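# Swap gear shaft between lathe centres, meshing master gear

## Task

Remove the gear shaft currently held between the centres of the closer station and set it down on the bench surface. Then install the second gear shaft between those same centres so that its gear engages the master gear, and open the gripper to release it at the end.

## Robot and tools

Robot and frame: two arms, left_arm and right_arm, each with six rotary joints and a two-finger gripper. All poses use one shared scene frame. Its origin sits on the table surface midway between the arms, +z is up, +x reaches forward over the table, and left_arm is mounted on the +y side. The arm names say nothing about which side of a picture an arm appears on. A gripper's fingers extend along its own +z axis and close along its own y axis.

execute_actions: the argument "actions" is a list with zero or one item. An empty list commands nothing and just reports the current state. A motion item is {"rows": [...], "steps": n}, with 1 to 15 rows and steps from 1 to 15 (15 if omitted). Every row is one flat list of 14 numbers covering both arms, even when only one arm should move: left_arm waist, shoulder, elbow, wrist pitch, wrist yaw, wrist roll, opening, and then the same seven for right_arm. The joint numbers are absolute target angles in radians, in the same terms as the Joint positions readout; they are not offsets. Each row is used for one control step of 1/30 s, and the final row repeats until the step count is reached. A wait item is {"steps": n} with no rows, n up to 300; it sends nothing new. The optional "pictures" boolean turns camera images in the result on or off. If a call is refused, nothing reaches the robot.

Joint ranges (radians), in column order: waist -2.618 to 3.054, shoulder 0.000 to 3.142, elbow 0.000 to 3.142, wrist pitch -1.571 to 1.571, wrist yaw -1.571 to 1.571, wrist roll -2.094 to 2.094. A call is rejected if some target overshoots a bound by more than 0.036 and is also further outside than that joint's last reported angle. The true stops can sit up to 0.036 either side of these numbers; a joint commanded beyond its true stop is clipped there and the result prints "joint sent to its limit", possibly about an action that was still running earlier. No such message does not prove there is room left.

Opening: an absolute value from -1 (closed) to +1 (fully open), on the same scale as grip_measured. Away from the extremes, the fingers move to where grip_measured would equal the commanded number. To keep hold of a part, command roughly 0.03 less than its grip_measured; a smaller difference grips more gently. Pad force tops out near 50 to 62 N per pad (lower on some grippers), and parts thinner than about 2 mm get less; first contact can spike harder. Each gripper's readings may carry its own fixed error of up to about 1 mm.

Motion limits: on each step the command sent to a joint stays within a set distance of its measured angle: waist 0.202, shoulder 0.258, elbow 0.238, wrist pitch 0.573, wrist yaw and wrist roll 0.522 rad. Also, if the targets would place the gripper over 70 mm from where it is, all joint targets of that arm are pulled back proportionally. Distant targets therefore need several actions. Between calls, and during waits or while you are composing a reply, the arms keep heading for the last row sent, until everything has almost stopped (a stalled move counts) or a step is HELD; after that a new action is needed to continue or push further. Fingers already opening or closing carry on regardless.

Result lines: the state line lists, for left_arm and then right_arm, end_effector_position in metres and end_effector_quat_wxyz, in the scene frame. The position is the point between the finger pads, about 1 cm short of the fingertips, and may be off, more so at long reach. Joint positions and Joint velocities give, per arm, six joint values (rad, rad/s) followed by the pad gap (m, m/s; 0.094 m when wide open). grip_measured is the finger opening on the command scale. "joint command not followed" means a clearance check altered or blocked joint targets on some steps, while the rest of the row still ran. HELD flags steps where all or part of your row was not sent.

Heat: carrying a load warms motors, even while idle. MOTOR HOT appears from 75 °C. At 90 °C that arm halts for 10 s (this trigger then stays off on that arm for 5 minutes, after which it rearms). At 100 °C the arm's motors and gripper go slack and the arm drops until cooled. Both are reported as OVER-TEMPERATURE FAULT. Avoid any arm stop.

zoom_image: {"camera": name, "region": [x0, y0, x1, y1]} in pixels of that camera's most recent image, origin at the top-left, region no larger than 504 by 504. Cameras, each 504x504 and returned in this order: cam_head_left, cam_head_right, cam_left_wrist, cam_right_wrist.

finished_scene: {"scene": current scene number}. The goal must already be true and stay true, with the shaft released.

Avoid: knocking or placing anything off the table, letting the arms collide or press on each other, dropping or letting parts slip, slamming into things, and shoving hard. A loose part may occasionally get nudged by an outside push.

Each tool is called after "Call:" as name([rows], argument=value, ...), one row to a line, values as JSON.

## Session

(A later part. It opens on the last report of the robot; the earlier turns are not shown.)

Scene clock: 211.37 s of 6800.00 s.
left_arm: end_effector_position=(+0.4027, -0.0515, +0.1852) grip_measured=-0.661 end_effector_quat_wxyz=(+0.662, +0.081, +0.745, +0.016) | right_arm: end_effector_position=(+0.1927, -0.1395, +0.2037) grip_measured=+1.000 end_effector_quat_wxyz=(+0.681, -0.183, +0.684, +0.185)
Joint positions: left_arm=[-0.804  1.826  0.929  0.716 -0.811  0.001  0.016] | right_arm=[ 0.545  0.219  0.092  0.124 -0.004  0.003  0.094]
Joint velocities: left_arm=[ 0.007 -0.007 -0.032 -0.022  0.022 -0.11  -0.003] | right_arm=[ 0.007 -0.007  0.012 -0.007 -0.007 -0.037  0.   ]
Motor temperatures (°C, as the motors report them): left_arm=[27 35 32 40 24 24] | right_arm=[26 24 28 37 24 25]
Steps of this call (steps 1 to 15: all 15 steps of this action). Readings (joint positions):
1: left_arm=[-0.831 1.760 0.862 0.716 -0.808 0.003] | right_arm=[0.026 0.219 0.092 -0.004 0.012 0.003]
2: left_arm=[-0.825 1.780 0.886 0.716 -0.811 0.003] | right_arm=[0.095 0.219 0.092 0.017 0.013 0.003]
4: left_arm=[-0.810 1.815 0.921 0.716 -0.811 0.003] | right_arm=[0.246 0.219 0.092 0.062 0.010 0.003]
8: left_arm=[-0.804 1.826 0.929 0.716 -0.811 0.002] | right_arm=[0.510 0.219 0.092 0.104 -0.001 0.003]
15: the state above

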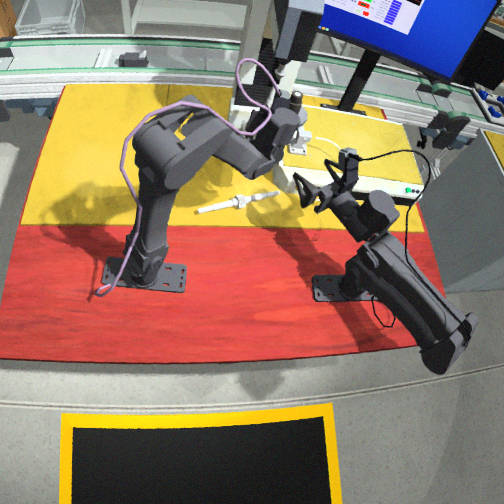

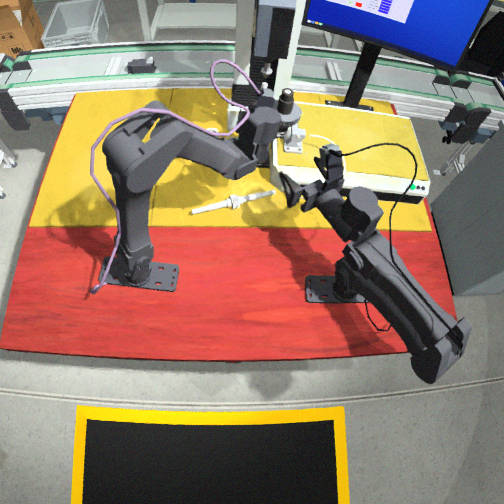

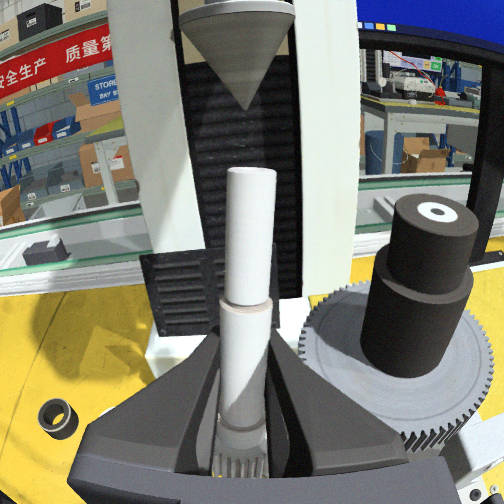

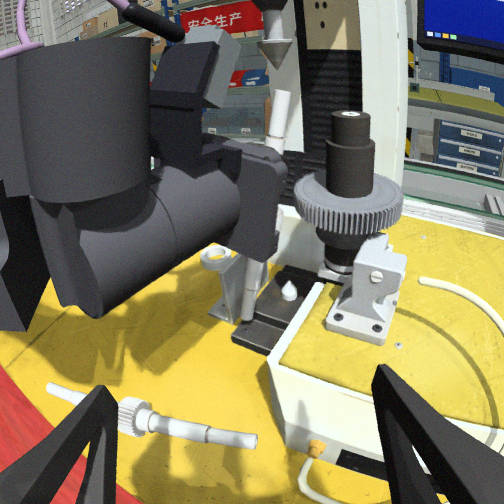

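Call:
execute_actions([
  {"rows":[[-0.82,1.815,0.978,0.875,-0.83,0.03,-0.76,0.55,0.2,0.1,0.15,0,0,1]]},
])

Scene clock: 215.73 s of 6800.00 s.
left_arm: end_effector_position=(+0.3994, -0.0581, +0.1976) grip_measured=-0.661 end_effector_quat_wxyz=(+0.678, +0.076, +0.731, +0.003) | right_arm: end_effector_position=(+0.1927, -0.1395, +0.2047) grip_measured=+1.000 end_effector_quat_wxyz=(+0.683, -0.183, +0.683, +0.185)
Joint positions: left_arm=[-0.819  1.826  0.929  0.781 -0.816  0.023  0.016] | right_arm=[ 0.545  0.219  0.092  0.128 -0.004  0.003  0.094]
Joint velocities: left_arm=[-0.002  0.007 -0.017  0.007  0.066  0.037 -0.   ] | right_arm=[ 0.007 -0.007 -0.007 -0.007  0.051  0.066  0.   ]
Motor temperatures (°C, as the motors report them): left_arm=[27 35 32 42 24 24] | right_arm=[26 24 28 37 24 25]
Steps of this call (steps 1 to 15: the robot went on to your last target; steps 16 to 116: nothing new was sent; steps 117 to 131: all 15 steps of this action). Readings (joint positions):
117: left_arm=[-0.806 1.826 0.929 0.720 -0.812 0.004] | right_arm=[0.545 0.219 0.092 0.128 -0.004 0.003]
118: left_arm=[-0.808 1.826 0.929 0.724 -0.813 0.009] | right_arm=[0.545 0.219 0.092 0.128 -0.004 0.003]
120: left_arm=[-0.814 1.826 0.929 0.736 -0.814 0.016] | right_arm=[0.545 0.219 0.092 0.128 -0.004 0.003]
124: left_arm=[-0.819 1.826 0.929 0.753 -0.814 0.022] | right_arm=[0.545 0.219 0.092 0.128 -0.004 0.003]
131: the state above

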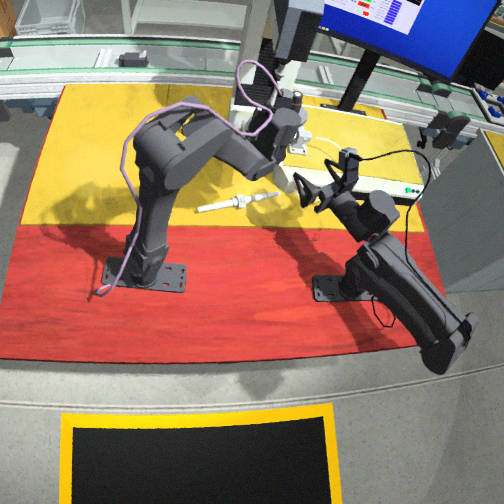

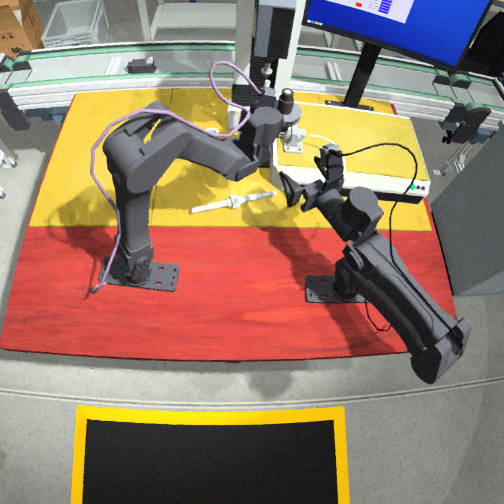

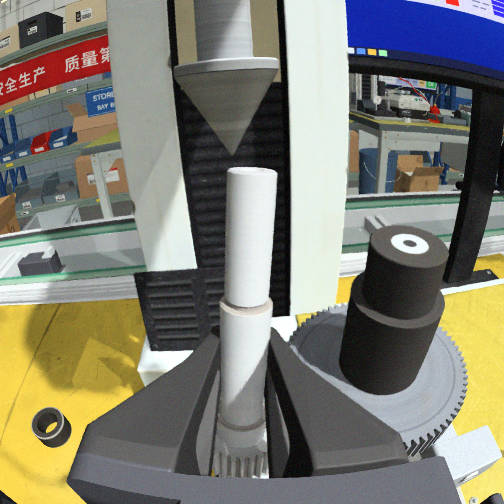

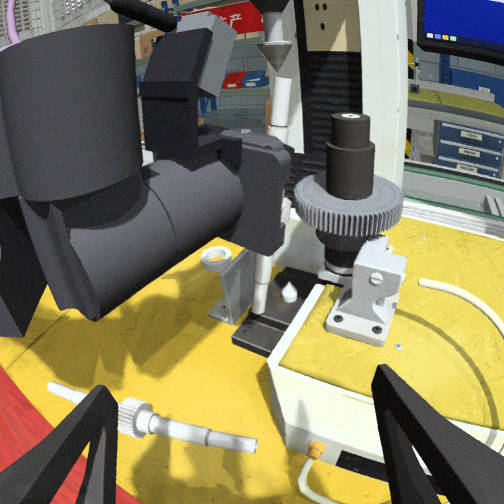

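Shift 5 mm left with yaw.

Call:
execute_actions([
  {"rows":[[-0.82,1.815,0.978,0.875,-0.862,0.03,-0.76,0.55,0.2,0.1,0.15,0,0,1]]},
])

Call:
zoom_image(camera="cam_right_wrist", region=[220,20,340,140])

Scene clock: 218.97 s of 6800.00 s.
left_arm: end_effector_position=(+0.3999, -0.0536, +0.1990) grip_measured=-0.661 end_effector_quat_wxyz=(+0.680, +0.065, +0.730, +0.011) | right_arm: end_effector_position=(+0.1927, -0.1395, +0.2047) grip_measured=+1.000 end_effector_quat_wxyz=(+0.683, -0.183, +0.683, +0.185)
Joint positions: left_arm=[-0.819  1.826  0.929  0.786 -0.842  0.023  0.016] | right_arm=[ 0.545  0.219  0.092  0.128 -0.004  0.003  0.094]
Joint velocities: left_arm=[-0.007 -0.012 -0.002 -0.022 -0.037  0.037  0.001] | right_arm=[-0.017  0.017 -0.002  0.037  0.037  0.007  0.   ]
Motor temperatures (°C, as the motors report them): left_arm=[27 35 33 43 24 24] | right_arm=[26 24 28 38 24 25]
Steps of this call (steps 1 to 15: the robot went on to your last target; steps 16 to 82: nothing new was sent; steps 83 to 97: all 15 steps of this action). Readings (joint positions):
83: left_arm=[-0.819 1.826 0.929 0.785 -0.819 0.023] | right_arm=[0.545 0.219 0.092 0.128 -0.004 0.003]
84: left_arm=[-0.819 1.826 0.929 0.786 -0.823 0.023] | right_arm=[0.545 0.219 0.092 0.128 -0.004 0.003]
86: left_arm=[-0.819 1.826 0.929 0.786 -0.831 0.023] | right_arm=[0.545 0.219 0.092 0.128 -0.004 0.003]
90: left_arm=[-0.819 1.826 0.929 0.786 -0.839 0.023] | right_arm=[0.545 0.219 0.092 0.128 -0.004 0.003]
97: the state above

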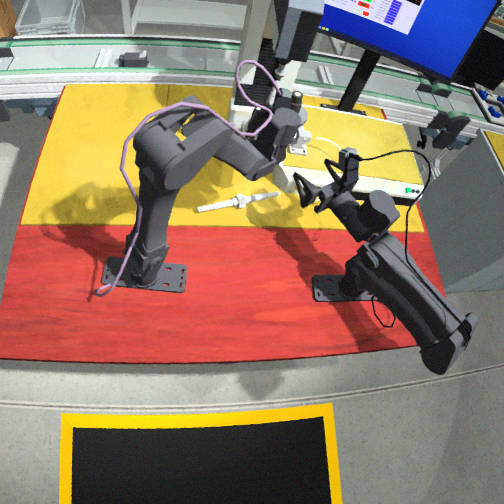

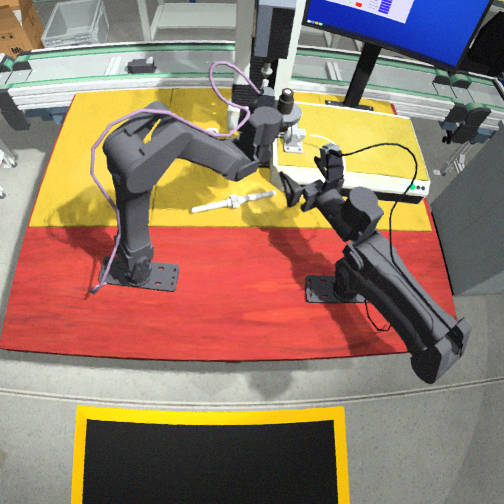

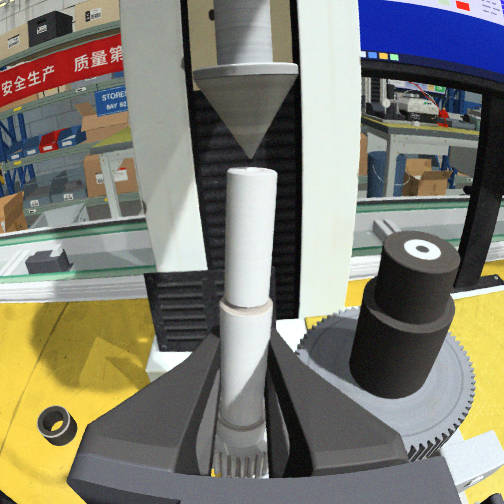

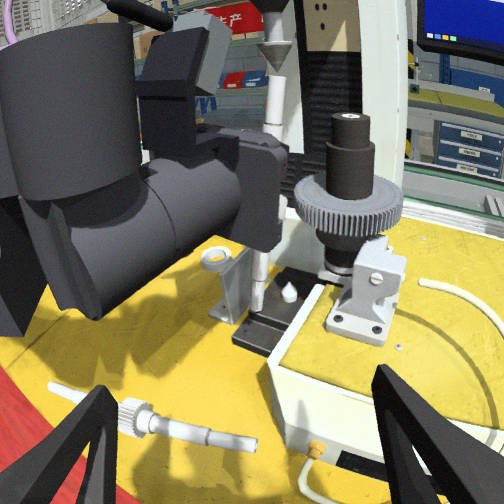

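Region (220, 20, 340, 140) of cam_right_wrist's 504x504 image, scaled by 4.200, with more detail than that image has.

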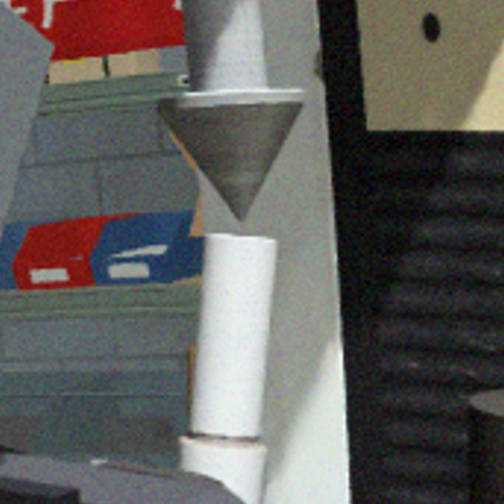

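Call:
execute_actions([
  {"rows":[[-0.82,1.795,0.995,0.92,-0.862,0.05,-0.76,0.55,0.2,0.1,0.15,0,0,1]]},
])

Scene clock: 221.07 s of 6800.00 s.
left_arm: end_effector_position=(+0.4015, -0.0541, +0.2073) grip_measured=-0.661 end_effector_quat_wxyz=(+0.688, +0.061, +0.723, +0.012) | right_arm: end_effector_position=(+0.1927, -0.1395, +0.2048) grip_measured=+1.000 end_effector_quat_wxyz=(+0.683, -0.183, +0.683, +0.185)
Joint positions: left_arm=[-0.819  1.826  0.941  0.805 -0.85   0.04   0.016] | right_arm=[ 0.545  0.219  0.092  0.128 -0.004  0.003  0.094]
Joint velocities: left_arm=[-0.002 -0.002 -0.002 -0.007  0.037 -0.007 -0.   ] | right_arm=[-0.012 -0.002 -0.007 -0.007  0.022 -0.007  0.   ]
Motor temperatures (°C, as the motors report them): left_arm=[27 36 33 43 24 24] | right_arm=[26 24 28 38 24 25]
Steps of this call (steps 1 to 15: the robot went on to your last target; steps 16 to 48: nothing new was sent; steps 49 to 63: all 15 steps of this action). Readings (joint positions):
49: left_arm=[-0.819 1.826 0.930 0.790 -0.844 0.026] | right_arm=[0.545 0.219 0.092 0.128 -0.004 0.003]
50: left_arm=[-0.819 1.826 0.932 0.793 -0.844 0.029] | right_arm=[0.545 0.219 0.092 0.128 -0.004 0.003]
52: left_arm=[-0.819 1.826 0.939 0.804 -0.845 0.034] | right_arm=[0.545 0.219 0.092 0.128 -0.004 0.003]
56: left_arm=[-0.819 1.826 0.941 0.805 -0.849 0.038] | right_arm=[0.545 0.219 0.092 0.128 -0.004 0.003]
63: the state above

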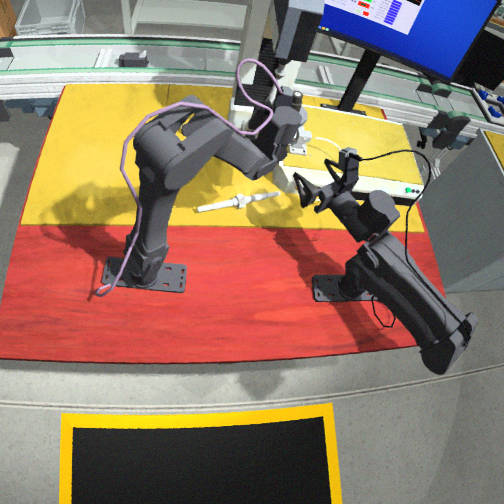

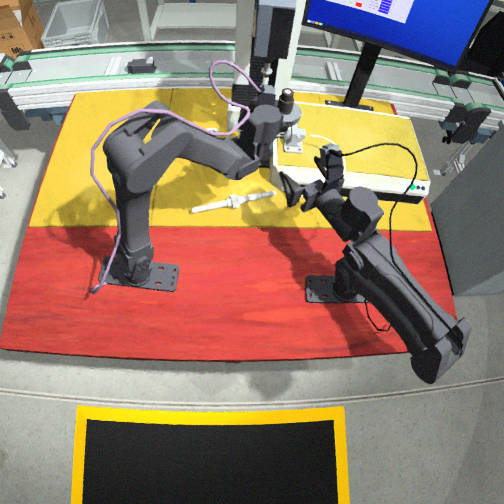

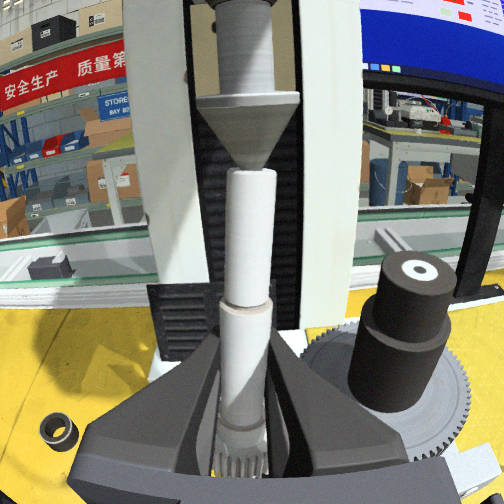

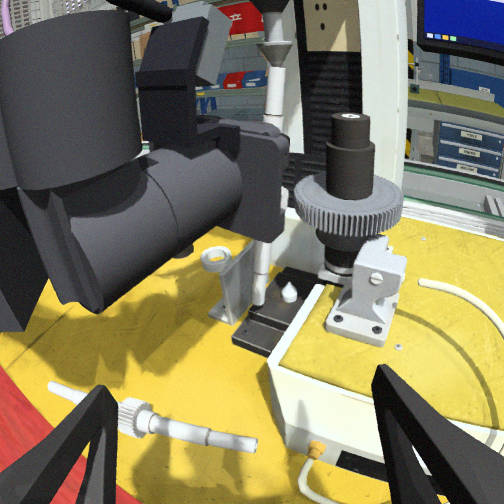

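Call:
execute_actions([
  {"rows":[[-0.83,1.82,1.02,0.99,-0.9,0.08,-0.76,0.55,0.2,0.1,0.15,0,0,1],[-0.83,1.82,1.02,0.99,-0.9,0.08,-0.76,0.55,0.2,0.1,0.15,0,0,1],[-0.83,1.82,1.02,0.99,-0.9,0.08,-0.76,0.55,0.2,0.1,0.15,0,0,1],[-0.838,1.85,1.05,1.04,-0.94,0.1,-0.76,0.55,0.2,0.1,0.15,0,0,1],[-0.838,1.85,1.05,1.04,-0.94,0.1,-0.76,0.55,0.2,0.1,0.15,0,0,1],[-0.838,1.85,1.05,1.04,-0.94,0.1,-0.76,0.55,0.2,0.1,0.15,0,0,1],[-0.846,1.875,1.075,1.09,-0.98,0.13,-0.76,0.55,0.2,0.1,0.15,0,0,1]]},
], pictures=false)

Call:
execute_actions([
  {"rows":[[-0.855,1.91,1.11,1.15,-1.04,0.16,-0.76,0.55,0.2,0.1,0.15,0,0,1],[-0.855,1.91,1.11,1.15,-1.04,0.16,-0.76,0.55,0.2,0.1,0.15,0,0,1],[-0.855,1.91,1.11,1.15,-1.04,0.16,-0.76,0.55,0.2,0.1,0.15,0,0,1],[-0.855,1.91,1.11,1.15,-1.04,0.16,-0.76,0.55,0.2,0.1,0.15,0,0,1],[-0.865,1.95,1.15,1.2,-1.11,0.19,-0.76,0.55,0.2,0.1,0.15,0,0,1]]},
], pictures=false)

Call:
execute_actions([
  {"rows":[[-0.862,1.95,1.145,1.33,-1.11,0.22,-0.76,0.3,0.3,0.3,-0.1,-0.4,0,1]]},
])

Scene clock: 231.60 s of 6800.00 s.
left_arm: end_effector_position=(+0.4057, -0.0536, +0.2090) grip_measured=-0.661 end_effector_quat_wxyz=(+0.705, +0.024, +0.707, +0.054) | right_arm: end_effector_position=(+0.1927, -0.1395, +0.2048) grip_measured=+1.000 end_effector_quat_wxyz=(+0.683, -0.183, +0.683, +0.185)
Joint positions: left_arm=[-0.842  1.913  0.996  0.915 -0.983  0.108  0.016] | right_arm=[ 0.545  0.219  0.092  0.128 -0.004  0.003  0.094]
Joint velocities: left_arm=[ 0.012  0.012  0.002  0.051 -0.007  0.051  0.001] | right_arm=[-0.002 -0.017  0.007  0.007 -0.022 -0.022  0.   ]
Motor temperatures (°C, as the motors report them): left_arm=[27 37 34 47 24 24] | right_arm=[26 24 28 38 24 25]
Steps of this call (steps 1 to 15: the robot went on to your last target; steps 16 to 90: nothing new was sent; then 7.03 s passed at rest; steps 91 to 105: all 15 steps of this action). Readings (joint positions):
91: left_arm=[-0.819 1.828 0.943 0.809 -0.855 0.045] | right_arm=[0.545 0.219 0.092 0.128 -0.004 0.003]
92: left_arm=[-0.820 1.834 0.947 0.815 -0.863 0.051] | right_arm=[0.545 0.219 0.092 0.128 -0.004 0.003]
94: left_arm=[-0.822 1.849 0.956 0.831 -0.881 0.061] | right_arm=[0.545 0.219 0.092 0.128 -0.004 0.003]
98: left_arm=[-0.835 1.892 0.984 0.881 -0.946 0.082] | right_arm=[0.545 0.219 0.092 0.128 -0.004 0.003]
105: the state above

Scene clock: 232.10 s of 6800.00 s.
left_arm: end_effector_position=(+0.4075, -0.0540, +0.2112) grip_measured=-0.661 end_effector_quat_wxyz=(+0.715, -0.019, +0.693, +0.090) | right_arm: end_effector_position=(+0.1927, -0.1395, +0.2048) grip_measured=+1.000 end_effector_quat_wxyz=(+0.683, -0.183, +0.683, +0.185)
Joint positions: left_arm=[-0.864  1.999  1.069  1.018 -1.115  0.176  0.016] | right_arm=[ 0.545  0.219  0.092  0.128 -0.004  0.003  0.094]
Joint velocities: left_arm=[-0.002  0.022 -0.012 -0.007 -0.081  0.081 -0.   ] | right_arm=[0.017 0.017 0.007 0.037 0.022 0.022 0.   ]
Motor temperatures (°C, as the motors report them): left_arm=[27 37 34 47 24 24] | right_arm=[26 24 28 38 24 25]
Steps of this call (steps 1 to 15: all 15 steps of this action). Readings (joint positions):
1: left_arm=[-0.843 1.919 1.001 0.922 -0.993 0.116] | right_arm=[0.545 0.219 0.092 0.128 -0.004 0.003]
2: left_arm=[-0.846 1.930 1.011 0.933 -1.010 0.122] | right_arm=[0.545 0.219 0.092 0.128 -0.004 0.003]
4: left_arm=[-0.850 1.948 1.024 0.953 -1.031 0.128] | right_arm=[0.545 0.219 0.092 0.128 -0.004 0.003]
8: left_arm=[-0.861 1.991 1.064 1.001 -1.097 0.153] | right_arm=[0.545 0.219 0.092 0.128 -0.004 0.003]
15: the state above

Scene clock: 232.60 s of 6800.00 s.
left_arm: end_effector_position=(+0.4075, -0.0540, +0.2166) grip_measured=-0.661 end_effector_quat_wxyz=(+0.725, -0.023, +0.683, +0.089) | right_arm: end_effector_position=(+0.1866, -0.1386, +0.2286) grip_measured=+1.000 end_effector_quat_wxyz=(+0.634, -0.226, +0.703, +0.230)
Joint positions: left_arm=[-0.864  2.013  1.069  1.096 -1.114  0.226  0.016] | right_arm=[ 0.306  0.292  0.279 -0.083 -0.373  0.002  0.094]
Joint velocities: left_arm=[ 0.007  0.002  0.022 -0.022 -0.007  0.037  0.001] | right_arm=[-0.007  0.002 -0.002 -0.095 -0.095 -0.051  0.   ]
Motor temperatures (°C, as the motors report them): left_arm=[27 37 34 47 24 24] | right_arm=[26 24 28 38 24 25]
Steps of this call (steps 1 to 15: all 15 steps of this action). Readings (joint positions):
1: left_arm=[-0.864 2.001 1.069 1.031 -1.115 0.183] | right_arm=[0.509 0.230 0.119 0.082 -0.071 0.002]
2: left_arm=[-0.864 2.004 1.069 1.047 -1.115 0.190] | right_arm=[0.439 0.258 0.163 0.028 -0.142 0.002]
4: left_arm=[-0.864 2.008 1.069 1.068 -1.114 0.202] | right_arm=[0.334 0.291 0.236 -0.016 -0.222 0.002]
8: left_arm=[-0.864 2.012 1.069 1.087 -1.114 0.217] | right_arm=[0.306 0.292 0.279 -0.036 -0.318 0.002]
15: the state above

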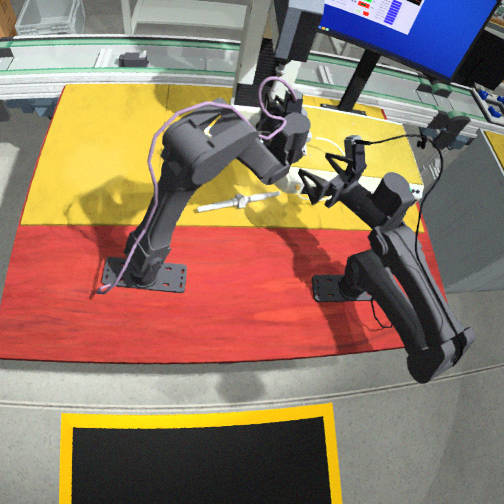

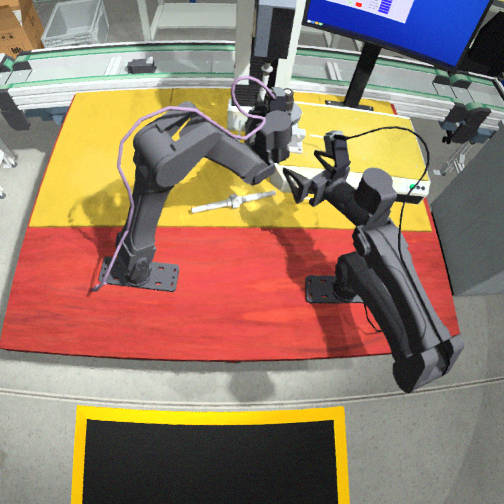

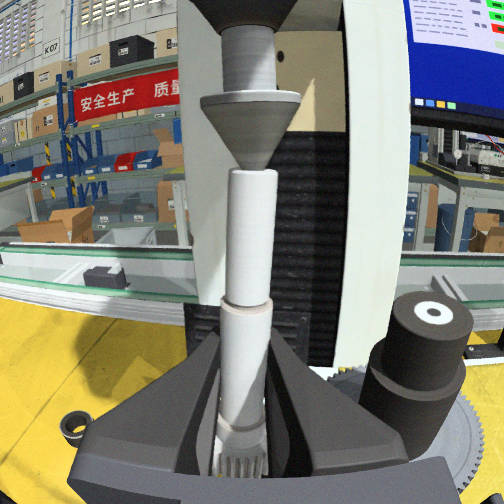

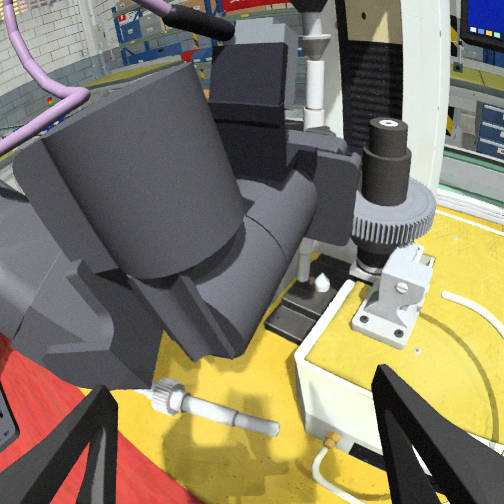

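Call:
execute_actions([
  {"rows":[[-0.855,1.935,1.11,1.41,-1.11,0.27,-0.76,0.4,0.2,0.1,0,-0.1,0,1]]},
])

Scene clock: 236.07 s of 6800.00 s.
left_arm: end_effector_position=(+0.4082, -0.0524, +0.2243) grip_measured=-0.661 end_effector_quat_wxyz=(+0.732, -0.018, +0.674, +0.096) | right_arm: end_effector_position=(+0.1989, -0.1576, +0.1675) grip_measured=+1.000 end_effector_quat_wxyz=(+0.631, -0.177, +0.737, +0.165)
Joint positions: left_arm=[-0.86   2.013  1.069  1.147 -1.107  0.286  0.016] | right_arm=[ 0.391  0.22   0.094 -0.025 -0.122  0.002  0.094]
Joint velocities: left_arm=[ 0.002 -0.012  0.017 -0.022 -0.066  0.051  0.001] | right_arm=[-0.007  0.002 -0.002  0.037  0.11  -0.037  0.   ]
Motor temperatures (°C, as the motors report them): left_arm=[27 39 35 50 24 24] | right_arm=[26 24 28 38 24 25]
Steps of this call (steps 1 to 30: the robot went on to your last target; steps 31 to 89: nothing new was sent; steps 90 to 104: all 15 steps of this action). Readings (joint positions):
90: left_arm=[-0.863 2.013 1.069 1.105 -1.114 0.235] | right_arm=[0.323 0.280 0.255 -0.064 -0.343 0.002]
91: left_arm=[-0.863 2.013 1.069 1.111 -1.114 0.244] | right_arm=[0.351 0.252 0.215 -0.036 -0.295 0.002]
93: left_arm=[-0.862 2.013 1.069 1.125 -1.110 0.258] | right_arm=[0.385 0.220 0.142 -0.027 -0.232 0.002]
97: left_arm=[-0.860 2.013 1.069 1.139 -1.108 0.275] | right_arm=[0.391 0.220 0.094 -0.039 -0.160 0.002]
104: the state above

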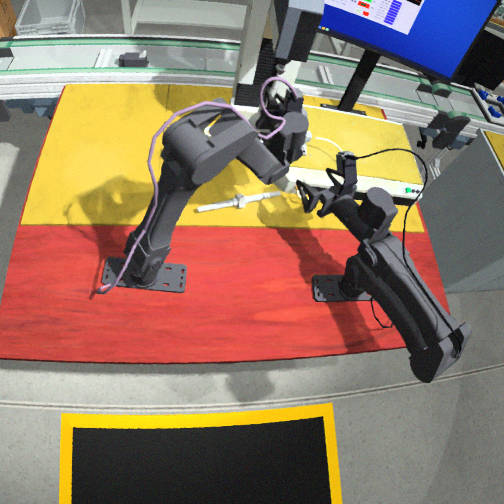

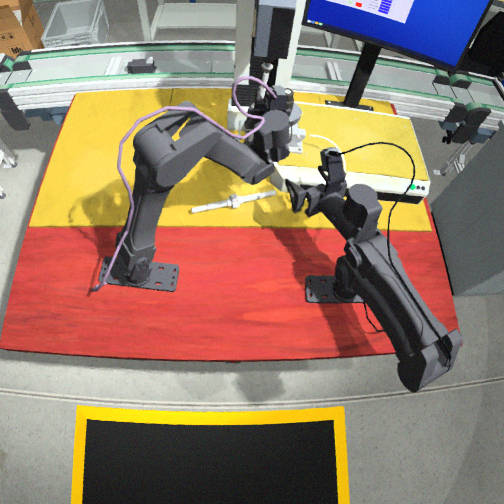

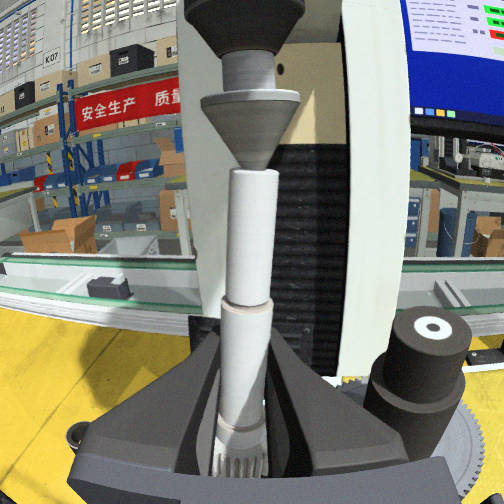

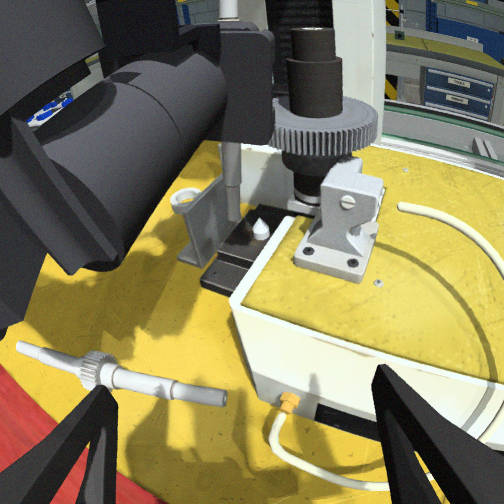

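Call:
execute_actions([
  {"rows":[[-0.855,1.935,1.11,1.46,-1.06,0.2,-0.76,0.4,0.2,0.1,0,-0.1,0,1]]},
])

Call:
zoom_image(camera="cam_right_wrist", region=[190,110,340,260])

Scene clock: 238.90 s of 6800.00 s.
left_arm: end_effector_position=(+0.4095, -0.0564, +0.2283) grip_measured=-0.661 end_effector_quat_wxyz=(+0.741, -0.029, +0.668, +0.063) | right_arm: end_effector_position=(+0.1997, -0.1591, +0.1680) grip_measured=+1.000 end_effector_quat_wxyz=(+0.632, -0.174, +0.737, +0.162)
Joint positions: left_arm=[-0.856  2.013  1.069  1.166 -1.073  0.238  0.016] | right_arm=[ 0.391  0.22   0.094 -0.023 -0.112  0.002  0.094]
Joint velocities: left_arm=[ 0.002 -0.002  0.002 -0.022 -0.037 -0.007 -0.001] | right_arm=[-0.002 -0.007 -0.017  0.007 -0.022  0.022  0.   ]
Motor temperatures (°C, as the motors report them): left_arm=[27 40 35 52 24 24] | right_arm=[26 24 28 38 24 25]
Steps of this call (steps 1 to 15: the robot went on to your last target; steps 16 to 70: nothing new was sent; steps 71 to 85: all 15 steps of this action). Readings (joint positions):
71: left_arm=[-0.859 2.013 1.069 1.151 -1.104 0.283] | right_arm=[0.391 0.220 0.094 -0.023 -0.112 0.002]
72: left_arm=[-0.859 2.013 1.069 1.154 -1.098 0.274] | right_arm=[0.391 0.220 0.094 -0.023 -0.112 0.002]
74: left_arm=[-0.858 2.013 1.069 1.160 -1.088 0.261] | right_arm=[0.391 0.220 0.094 -0.023 -0.112 0.002]
78: left_arm=[-0.857 2.013 1.069 1.165 -1.078 0.245] | right_arm=[0.391 0.220 0.094 -0.023 -0.112 0.002]
85: the state above

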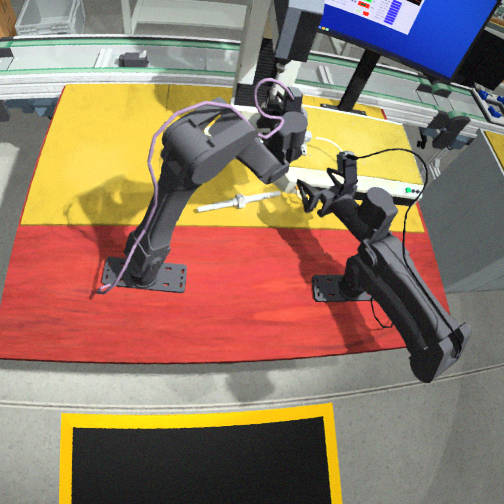

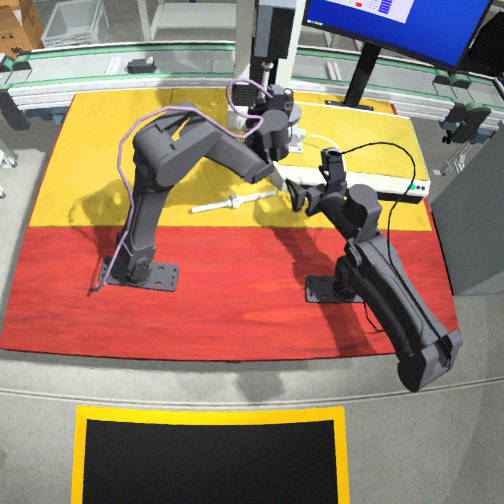

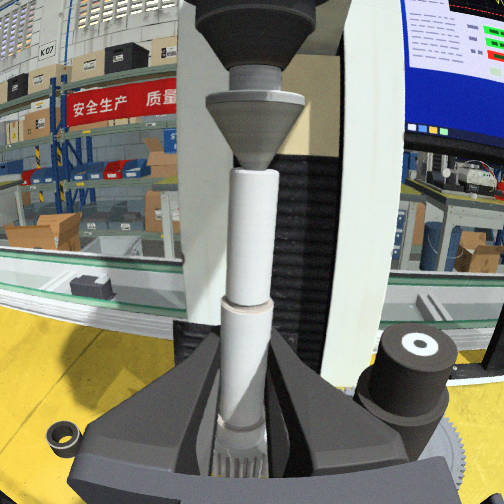

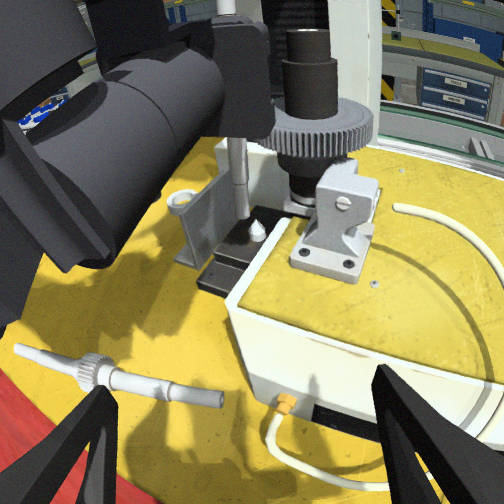

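Region (190, 110, 340, 260) of cam_right_wrist's 504x504 image, scaled by 3.360, with more detail than that image has.

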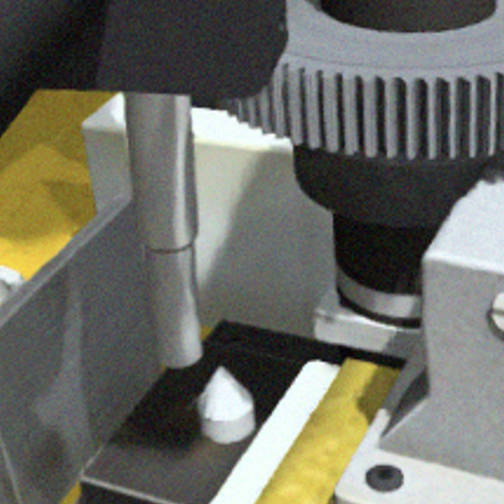

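Call:
execute_actions([
  {"rows":[[-0.852,1.935,1.11,1.47,-1.03,0.16,-0.76,0.4,0.2,0.1,0,-0.1,0,1]]},
])

Call:
zoom_image(camera="cam_right_wrist", region=[190,110,340,260])

Scene clock: 242.00 s of 6800.00 s.
left_arm: end_effector_position=(+0.4106, -0.0566, +0.2286) grip_measured=-0.661 end_effector_quat_wxyz=(+0.742, -0.031, +0.668, +0.057) | right_arm: end_effector_position=(+0.1997, -0.1591, +0.1681) grip_measured=+1.000 end_effector_quat_wxyz=(+0.632, -0.174, +0.737, +0.162)
Joint positions: left_arm=[-0.853  2.013  1.069  1.166 -1.065  0.225  0.016] | right_arm=[ 0.391  0.22   0.094 -0.023 -0.112  0.002  0.094]
Joint velocities: left_arm=[ 0.002  0.007 -0.007  0.007  0.022  0.066  0.   ] | right_arm=[-0.002 -0.012 -0.007 -0.037  0.022 -0.095  0.   ]
Motor temperatures (°C, as the motors report them): left_arm=[27 41 34 55 24 24] | right_arm=[26 24 28 38 24 25]
Steps of this call (steps 1 to 15: the robot went on to your last target; steps 16 to 78: nothing new was sent; steps 79 to 93: all 15 steps of this action). Readings (joint positions):
79: left_arm=[-0.856 2.013 1.069 1.166 -1.072 0.233] | right_arm=[0.391 0.220 0.094 -0.023 -0.112 0.002]
80: left_arm=[-0.855 2.013 1.069 1.166 -1.070 0.230] | right_arm=[0.391 0.220 0.094 -0.023 -0.112 0.002]
82: left_arm=[-0.853 2.013 1.069 1.166 -1.066 0.227] | right_arm=[0.391 0.220 0.094 -0.023 -0.112 0.002]
86: left_arm=[-0.853 2.013 1.069 1.166 -1.065 0.225] | right_arm=[0.391 0.220 0.094 -0.023 -0.112 0.002]
93: the state above

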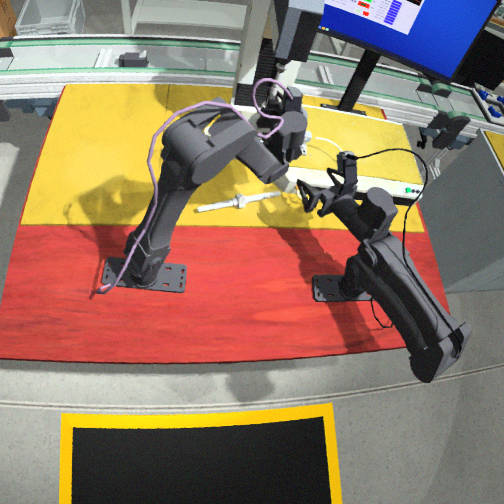

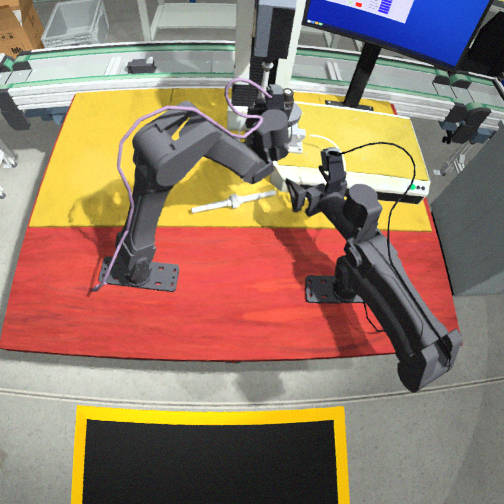

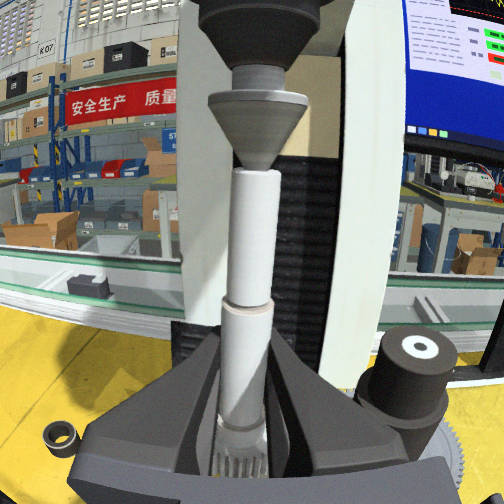

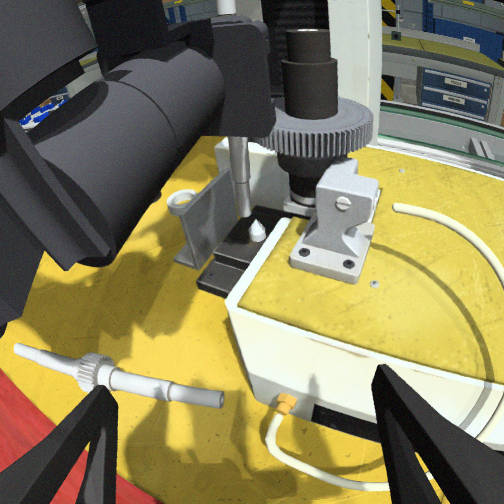

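Region (190, 110, 340, 260) of cam_right_wrist's 504x504 image, scaled by 3.360, with more detail than that image has.

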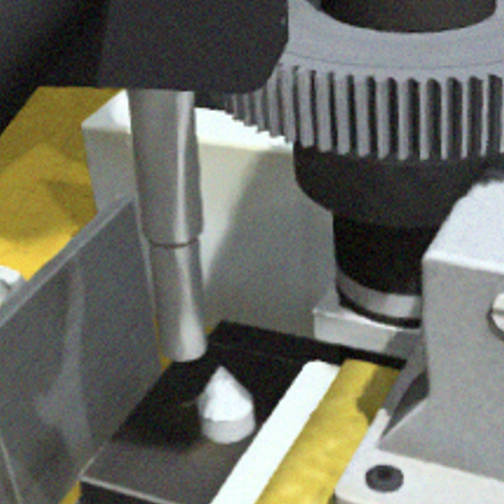

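Call:
execute_actions([
  {"rows":[[-0.86,1.935,1.12,1.45,-0.96,0.02,-0.76,0.4,0.2,0.1,0,-0.1,0,1]]},
])

Call:
zoom_image(camera="cam_right_wrist", region=[190,110,340,260])

Scene clock: 245.70 s of 6800.00 s.
left_arm: end_effector_position=(+0.4117, -0.0609, +0.2280) grip_measured=-0.661 end_effector_quat_wxyz=(+0.744, -0.049, +0.666, +0.019) | right_arm: end_effector_position=(+0.1997, -0.1591, +0.1681) grip_measured=+1.000 end_effector_quat_wxyz=(+0.632, -0.174, +0.737, +0.162)
Joint positions: left_arm=[-0.852  2.013  1.069  1.156 -1.039  0.136  0.016] | right_arm=[ 0.391  0.22   0.094 -0.023 -0.112  0.002  0.094]
Joint velocities: left_arm=[ 0.002 -0.017 -0.012  0.022  0.007 -0.066 -0.001] | right_arm=[-0.007  0.002 -0.007  0.007 -0.066  0.007  0.   ]
Motor temperatures (°C, as the motors report them): left_arm=[27 42 34 57 24 24] | right_arm=[26 24 28 39 24 25]
Steps of this call (steps 1 to 15: the robot went on to your last target; steps 16 to 90: nothing new was sent; then 0.20 s passed at rest; steps 91 to 105: all 15 steps of this action). Readings (joint positions):
91: left_arm=[-0.853 2.013 1.069 1.166 -1.063 0.209] | right_arm=[0.391 0.220 0.094 -0.023 -0.112 0.002]
92: left_arm=[-0.852 2.013 1.069 1.164 -1.059 0.196] | right_arm=[0.391 0.220 0.094 -0.023 -0.112 0.002]
94: left_arm=[-0.852 2.013 1.069 1.161 -1.049 0.173] | right_arm=[0.391 0.220 0.094 -0.023 -0.112 0.002]
98: left_arm=[-0.852 2.013 1.069 1.158 -1.041 0.146] | right_arm=[0.391 0.220 0.094 -0.023 -0.112 0.002]
105: the state above

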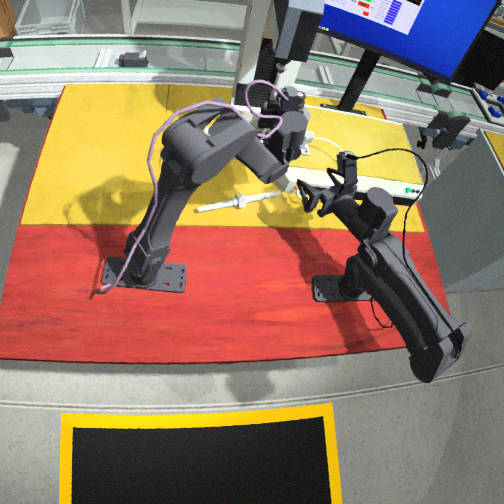

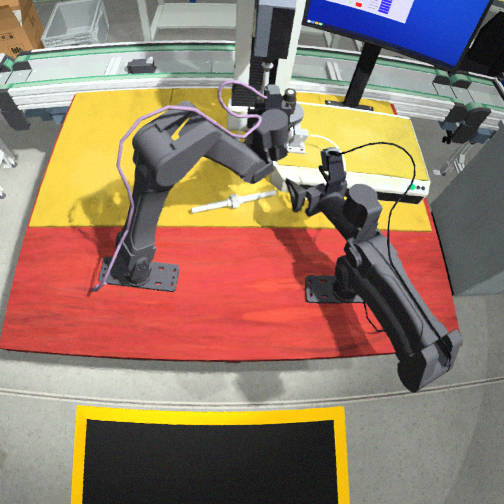

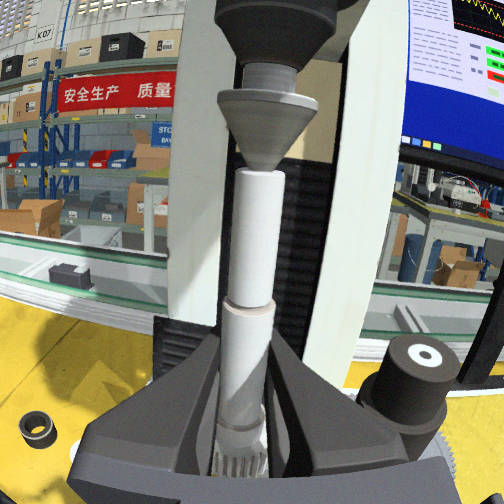

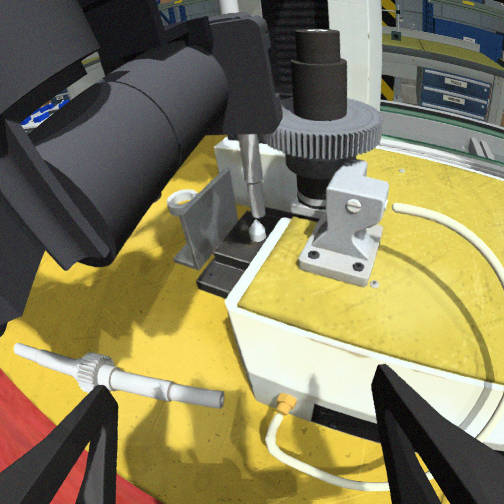

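Region (190, 110, 340, 260) of cam_right_wrist's 504x504 image, scaled by 3.360, with more detail than that image has.

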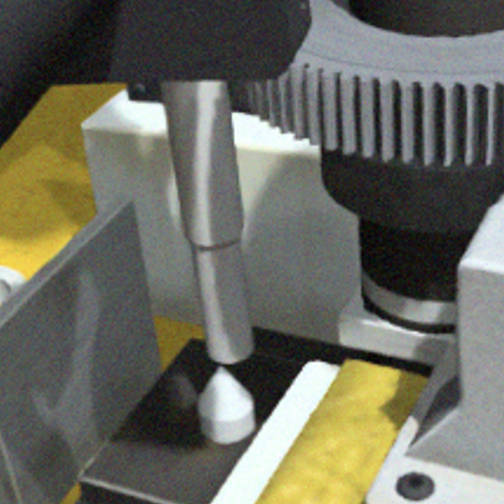

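Call:
execute_actions([
  {"rows":[[-0.86,1.96,1.11,1.33,-0.98,0.035,-0.76,0.4,0.2,0.1,0,-0.1,0,1]]},
])

Call:
zoom_image(camera="cam_right_wrist", region=[190,110,340,260])

Scene clock: 249.43 s of 6800.00 s.
left_arm: end_effector_position=(+0.4121, -0.0611, +0.2236) grip_measured=-0.661 end_effector_quat_wxyz=(+0.739, -0.048, +0.672, +0.020) | right_arm: end_effector_position=(+0.1997, -0.1591, +0.1681) grip_measured=+1.000 end_effector_quat_wxyz=(+0.632, -0.174, +0.737, +0.162)
Joint positions: left_arm=[-0.852  2.013  1.069  1.13  -1.041  0.116  0.016] | right_arm=[ 0.391  0.22   0.094 -0.023 -0.112  0.002  0.094]
Joint velocities: left_arm=[ 0.002 -0.017 -0.012  0.007  0.066  0.007 -0.   ] | right_arm=[-0.007 -0.017 -0.002 -0.007 -0.022 -0.022  0.   ]
Motor temperatures (°C, as the motors report them): left_arm=[27 42 34 59 24 24] | right_arm=[26 24 28 39 24 25]
Steps of this call (steps 1 to 15: the robot went on to your last target; steps 16 to 90: nothing new was sent; then 0.23 s passed at rest; steps 91 to 105: all 15 steps of this action). Readings (joint positions):
91: left_arm=[-0.852 2.013 1.069 1.151 -1.038 0.131] | right_arm=[0.391 0.220 0.094 -0.023 -0.112 0.002]
92: left_arm=[-0.852 2.013 1.069 1.146 -1.038 0.129] | right_arm=[0.391 0.220 0.094 -0.023 -0.112 0.002]
94: left_arm=[-0.852 2.013 1.069 1.137 -1.040 0.122] | right_arm=[0.391 0.220 0.094 -0.023 -0.112 0.002]
98: left_arm=[-0.852 2.013 1.069 1.132 -1.041 0.118] | right_arm=[0.391 0.220 0.094 -0.023 -0.112 0.002]
105: the state above

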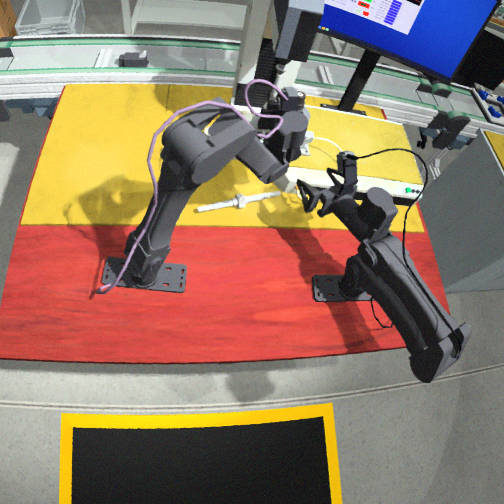

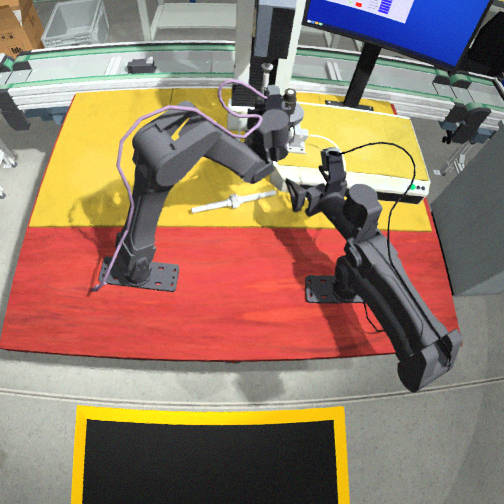

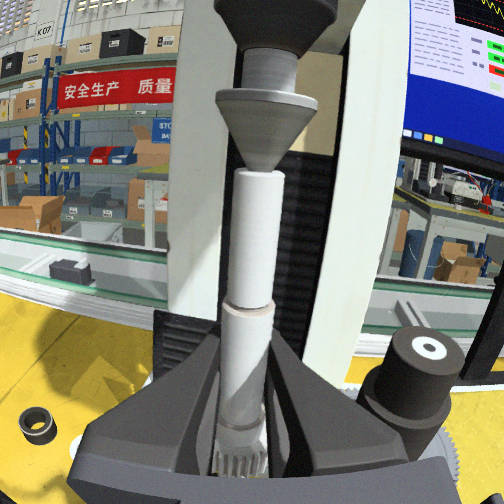

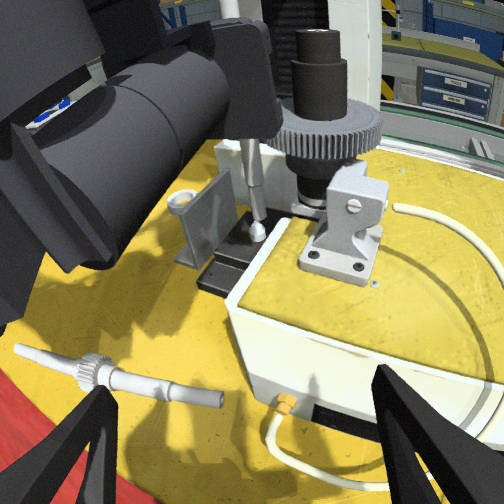

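Region (190, 110, 340, 260) of cam_right_wrist's 504x504 image, scaled by 3.360, with more detail than that image has.

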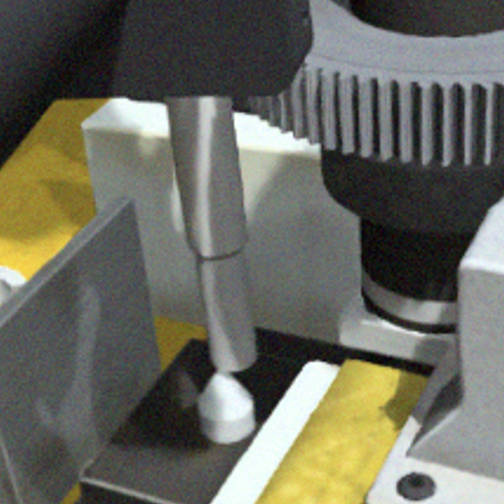

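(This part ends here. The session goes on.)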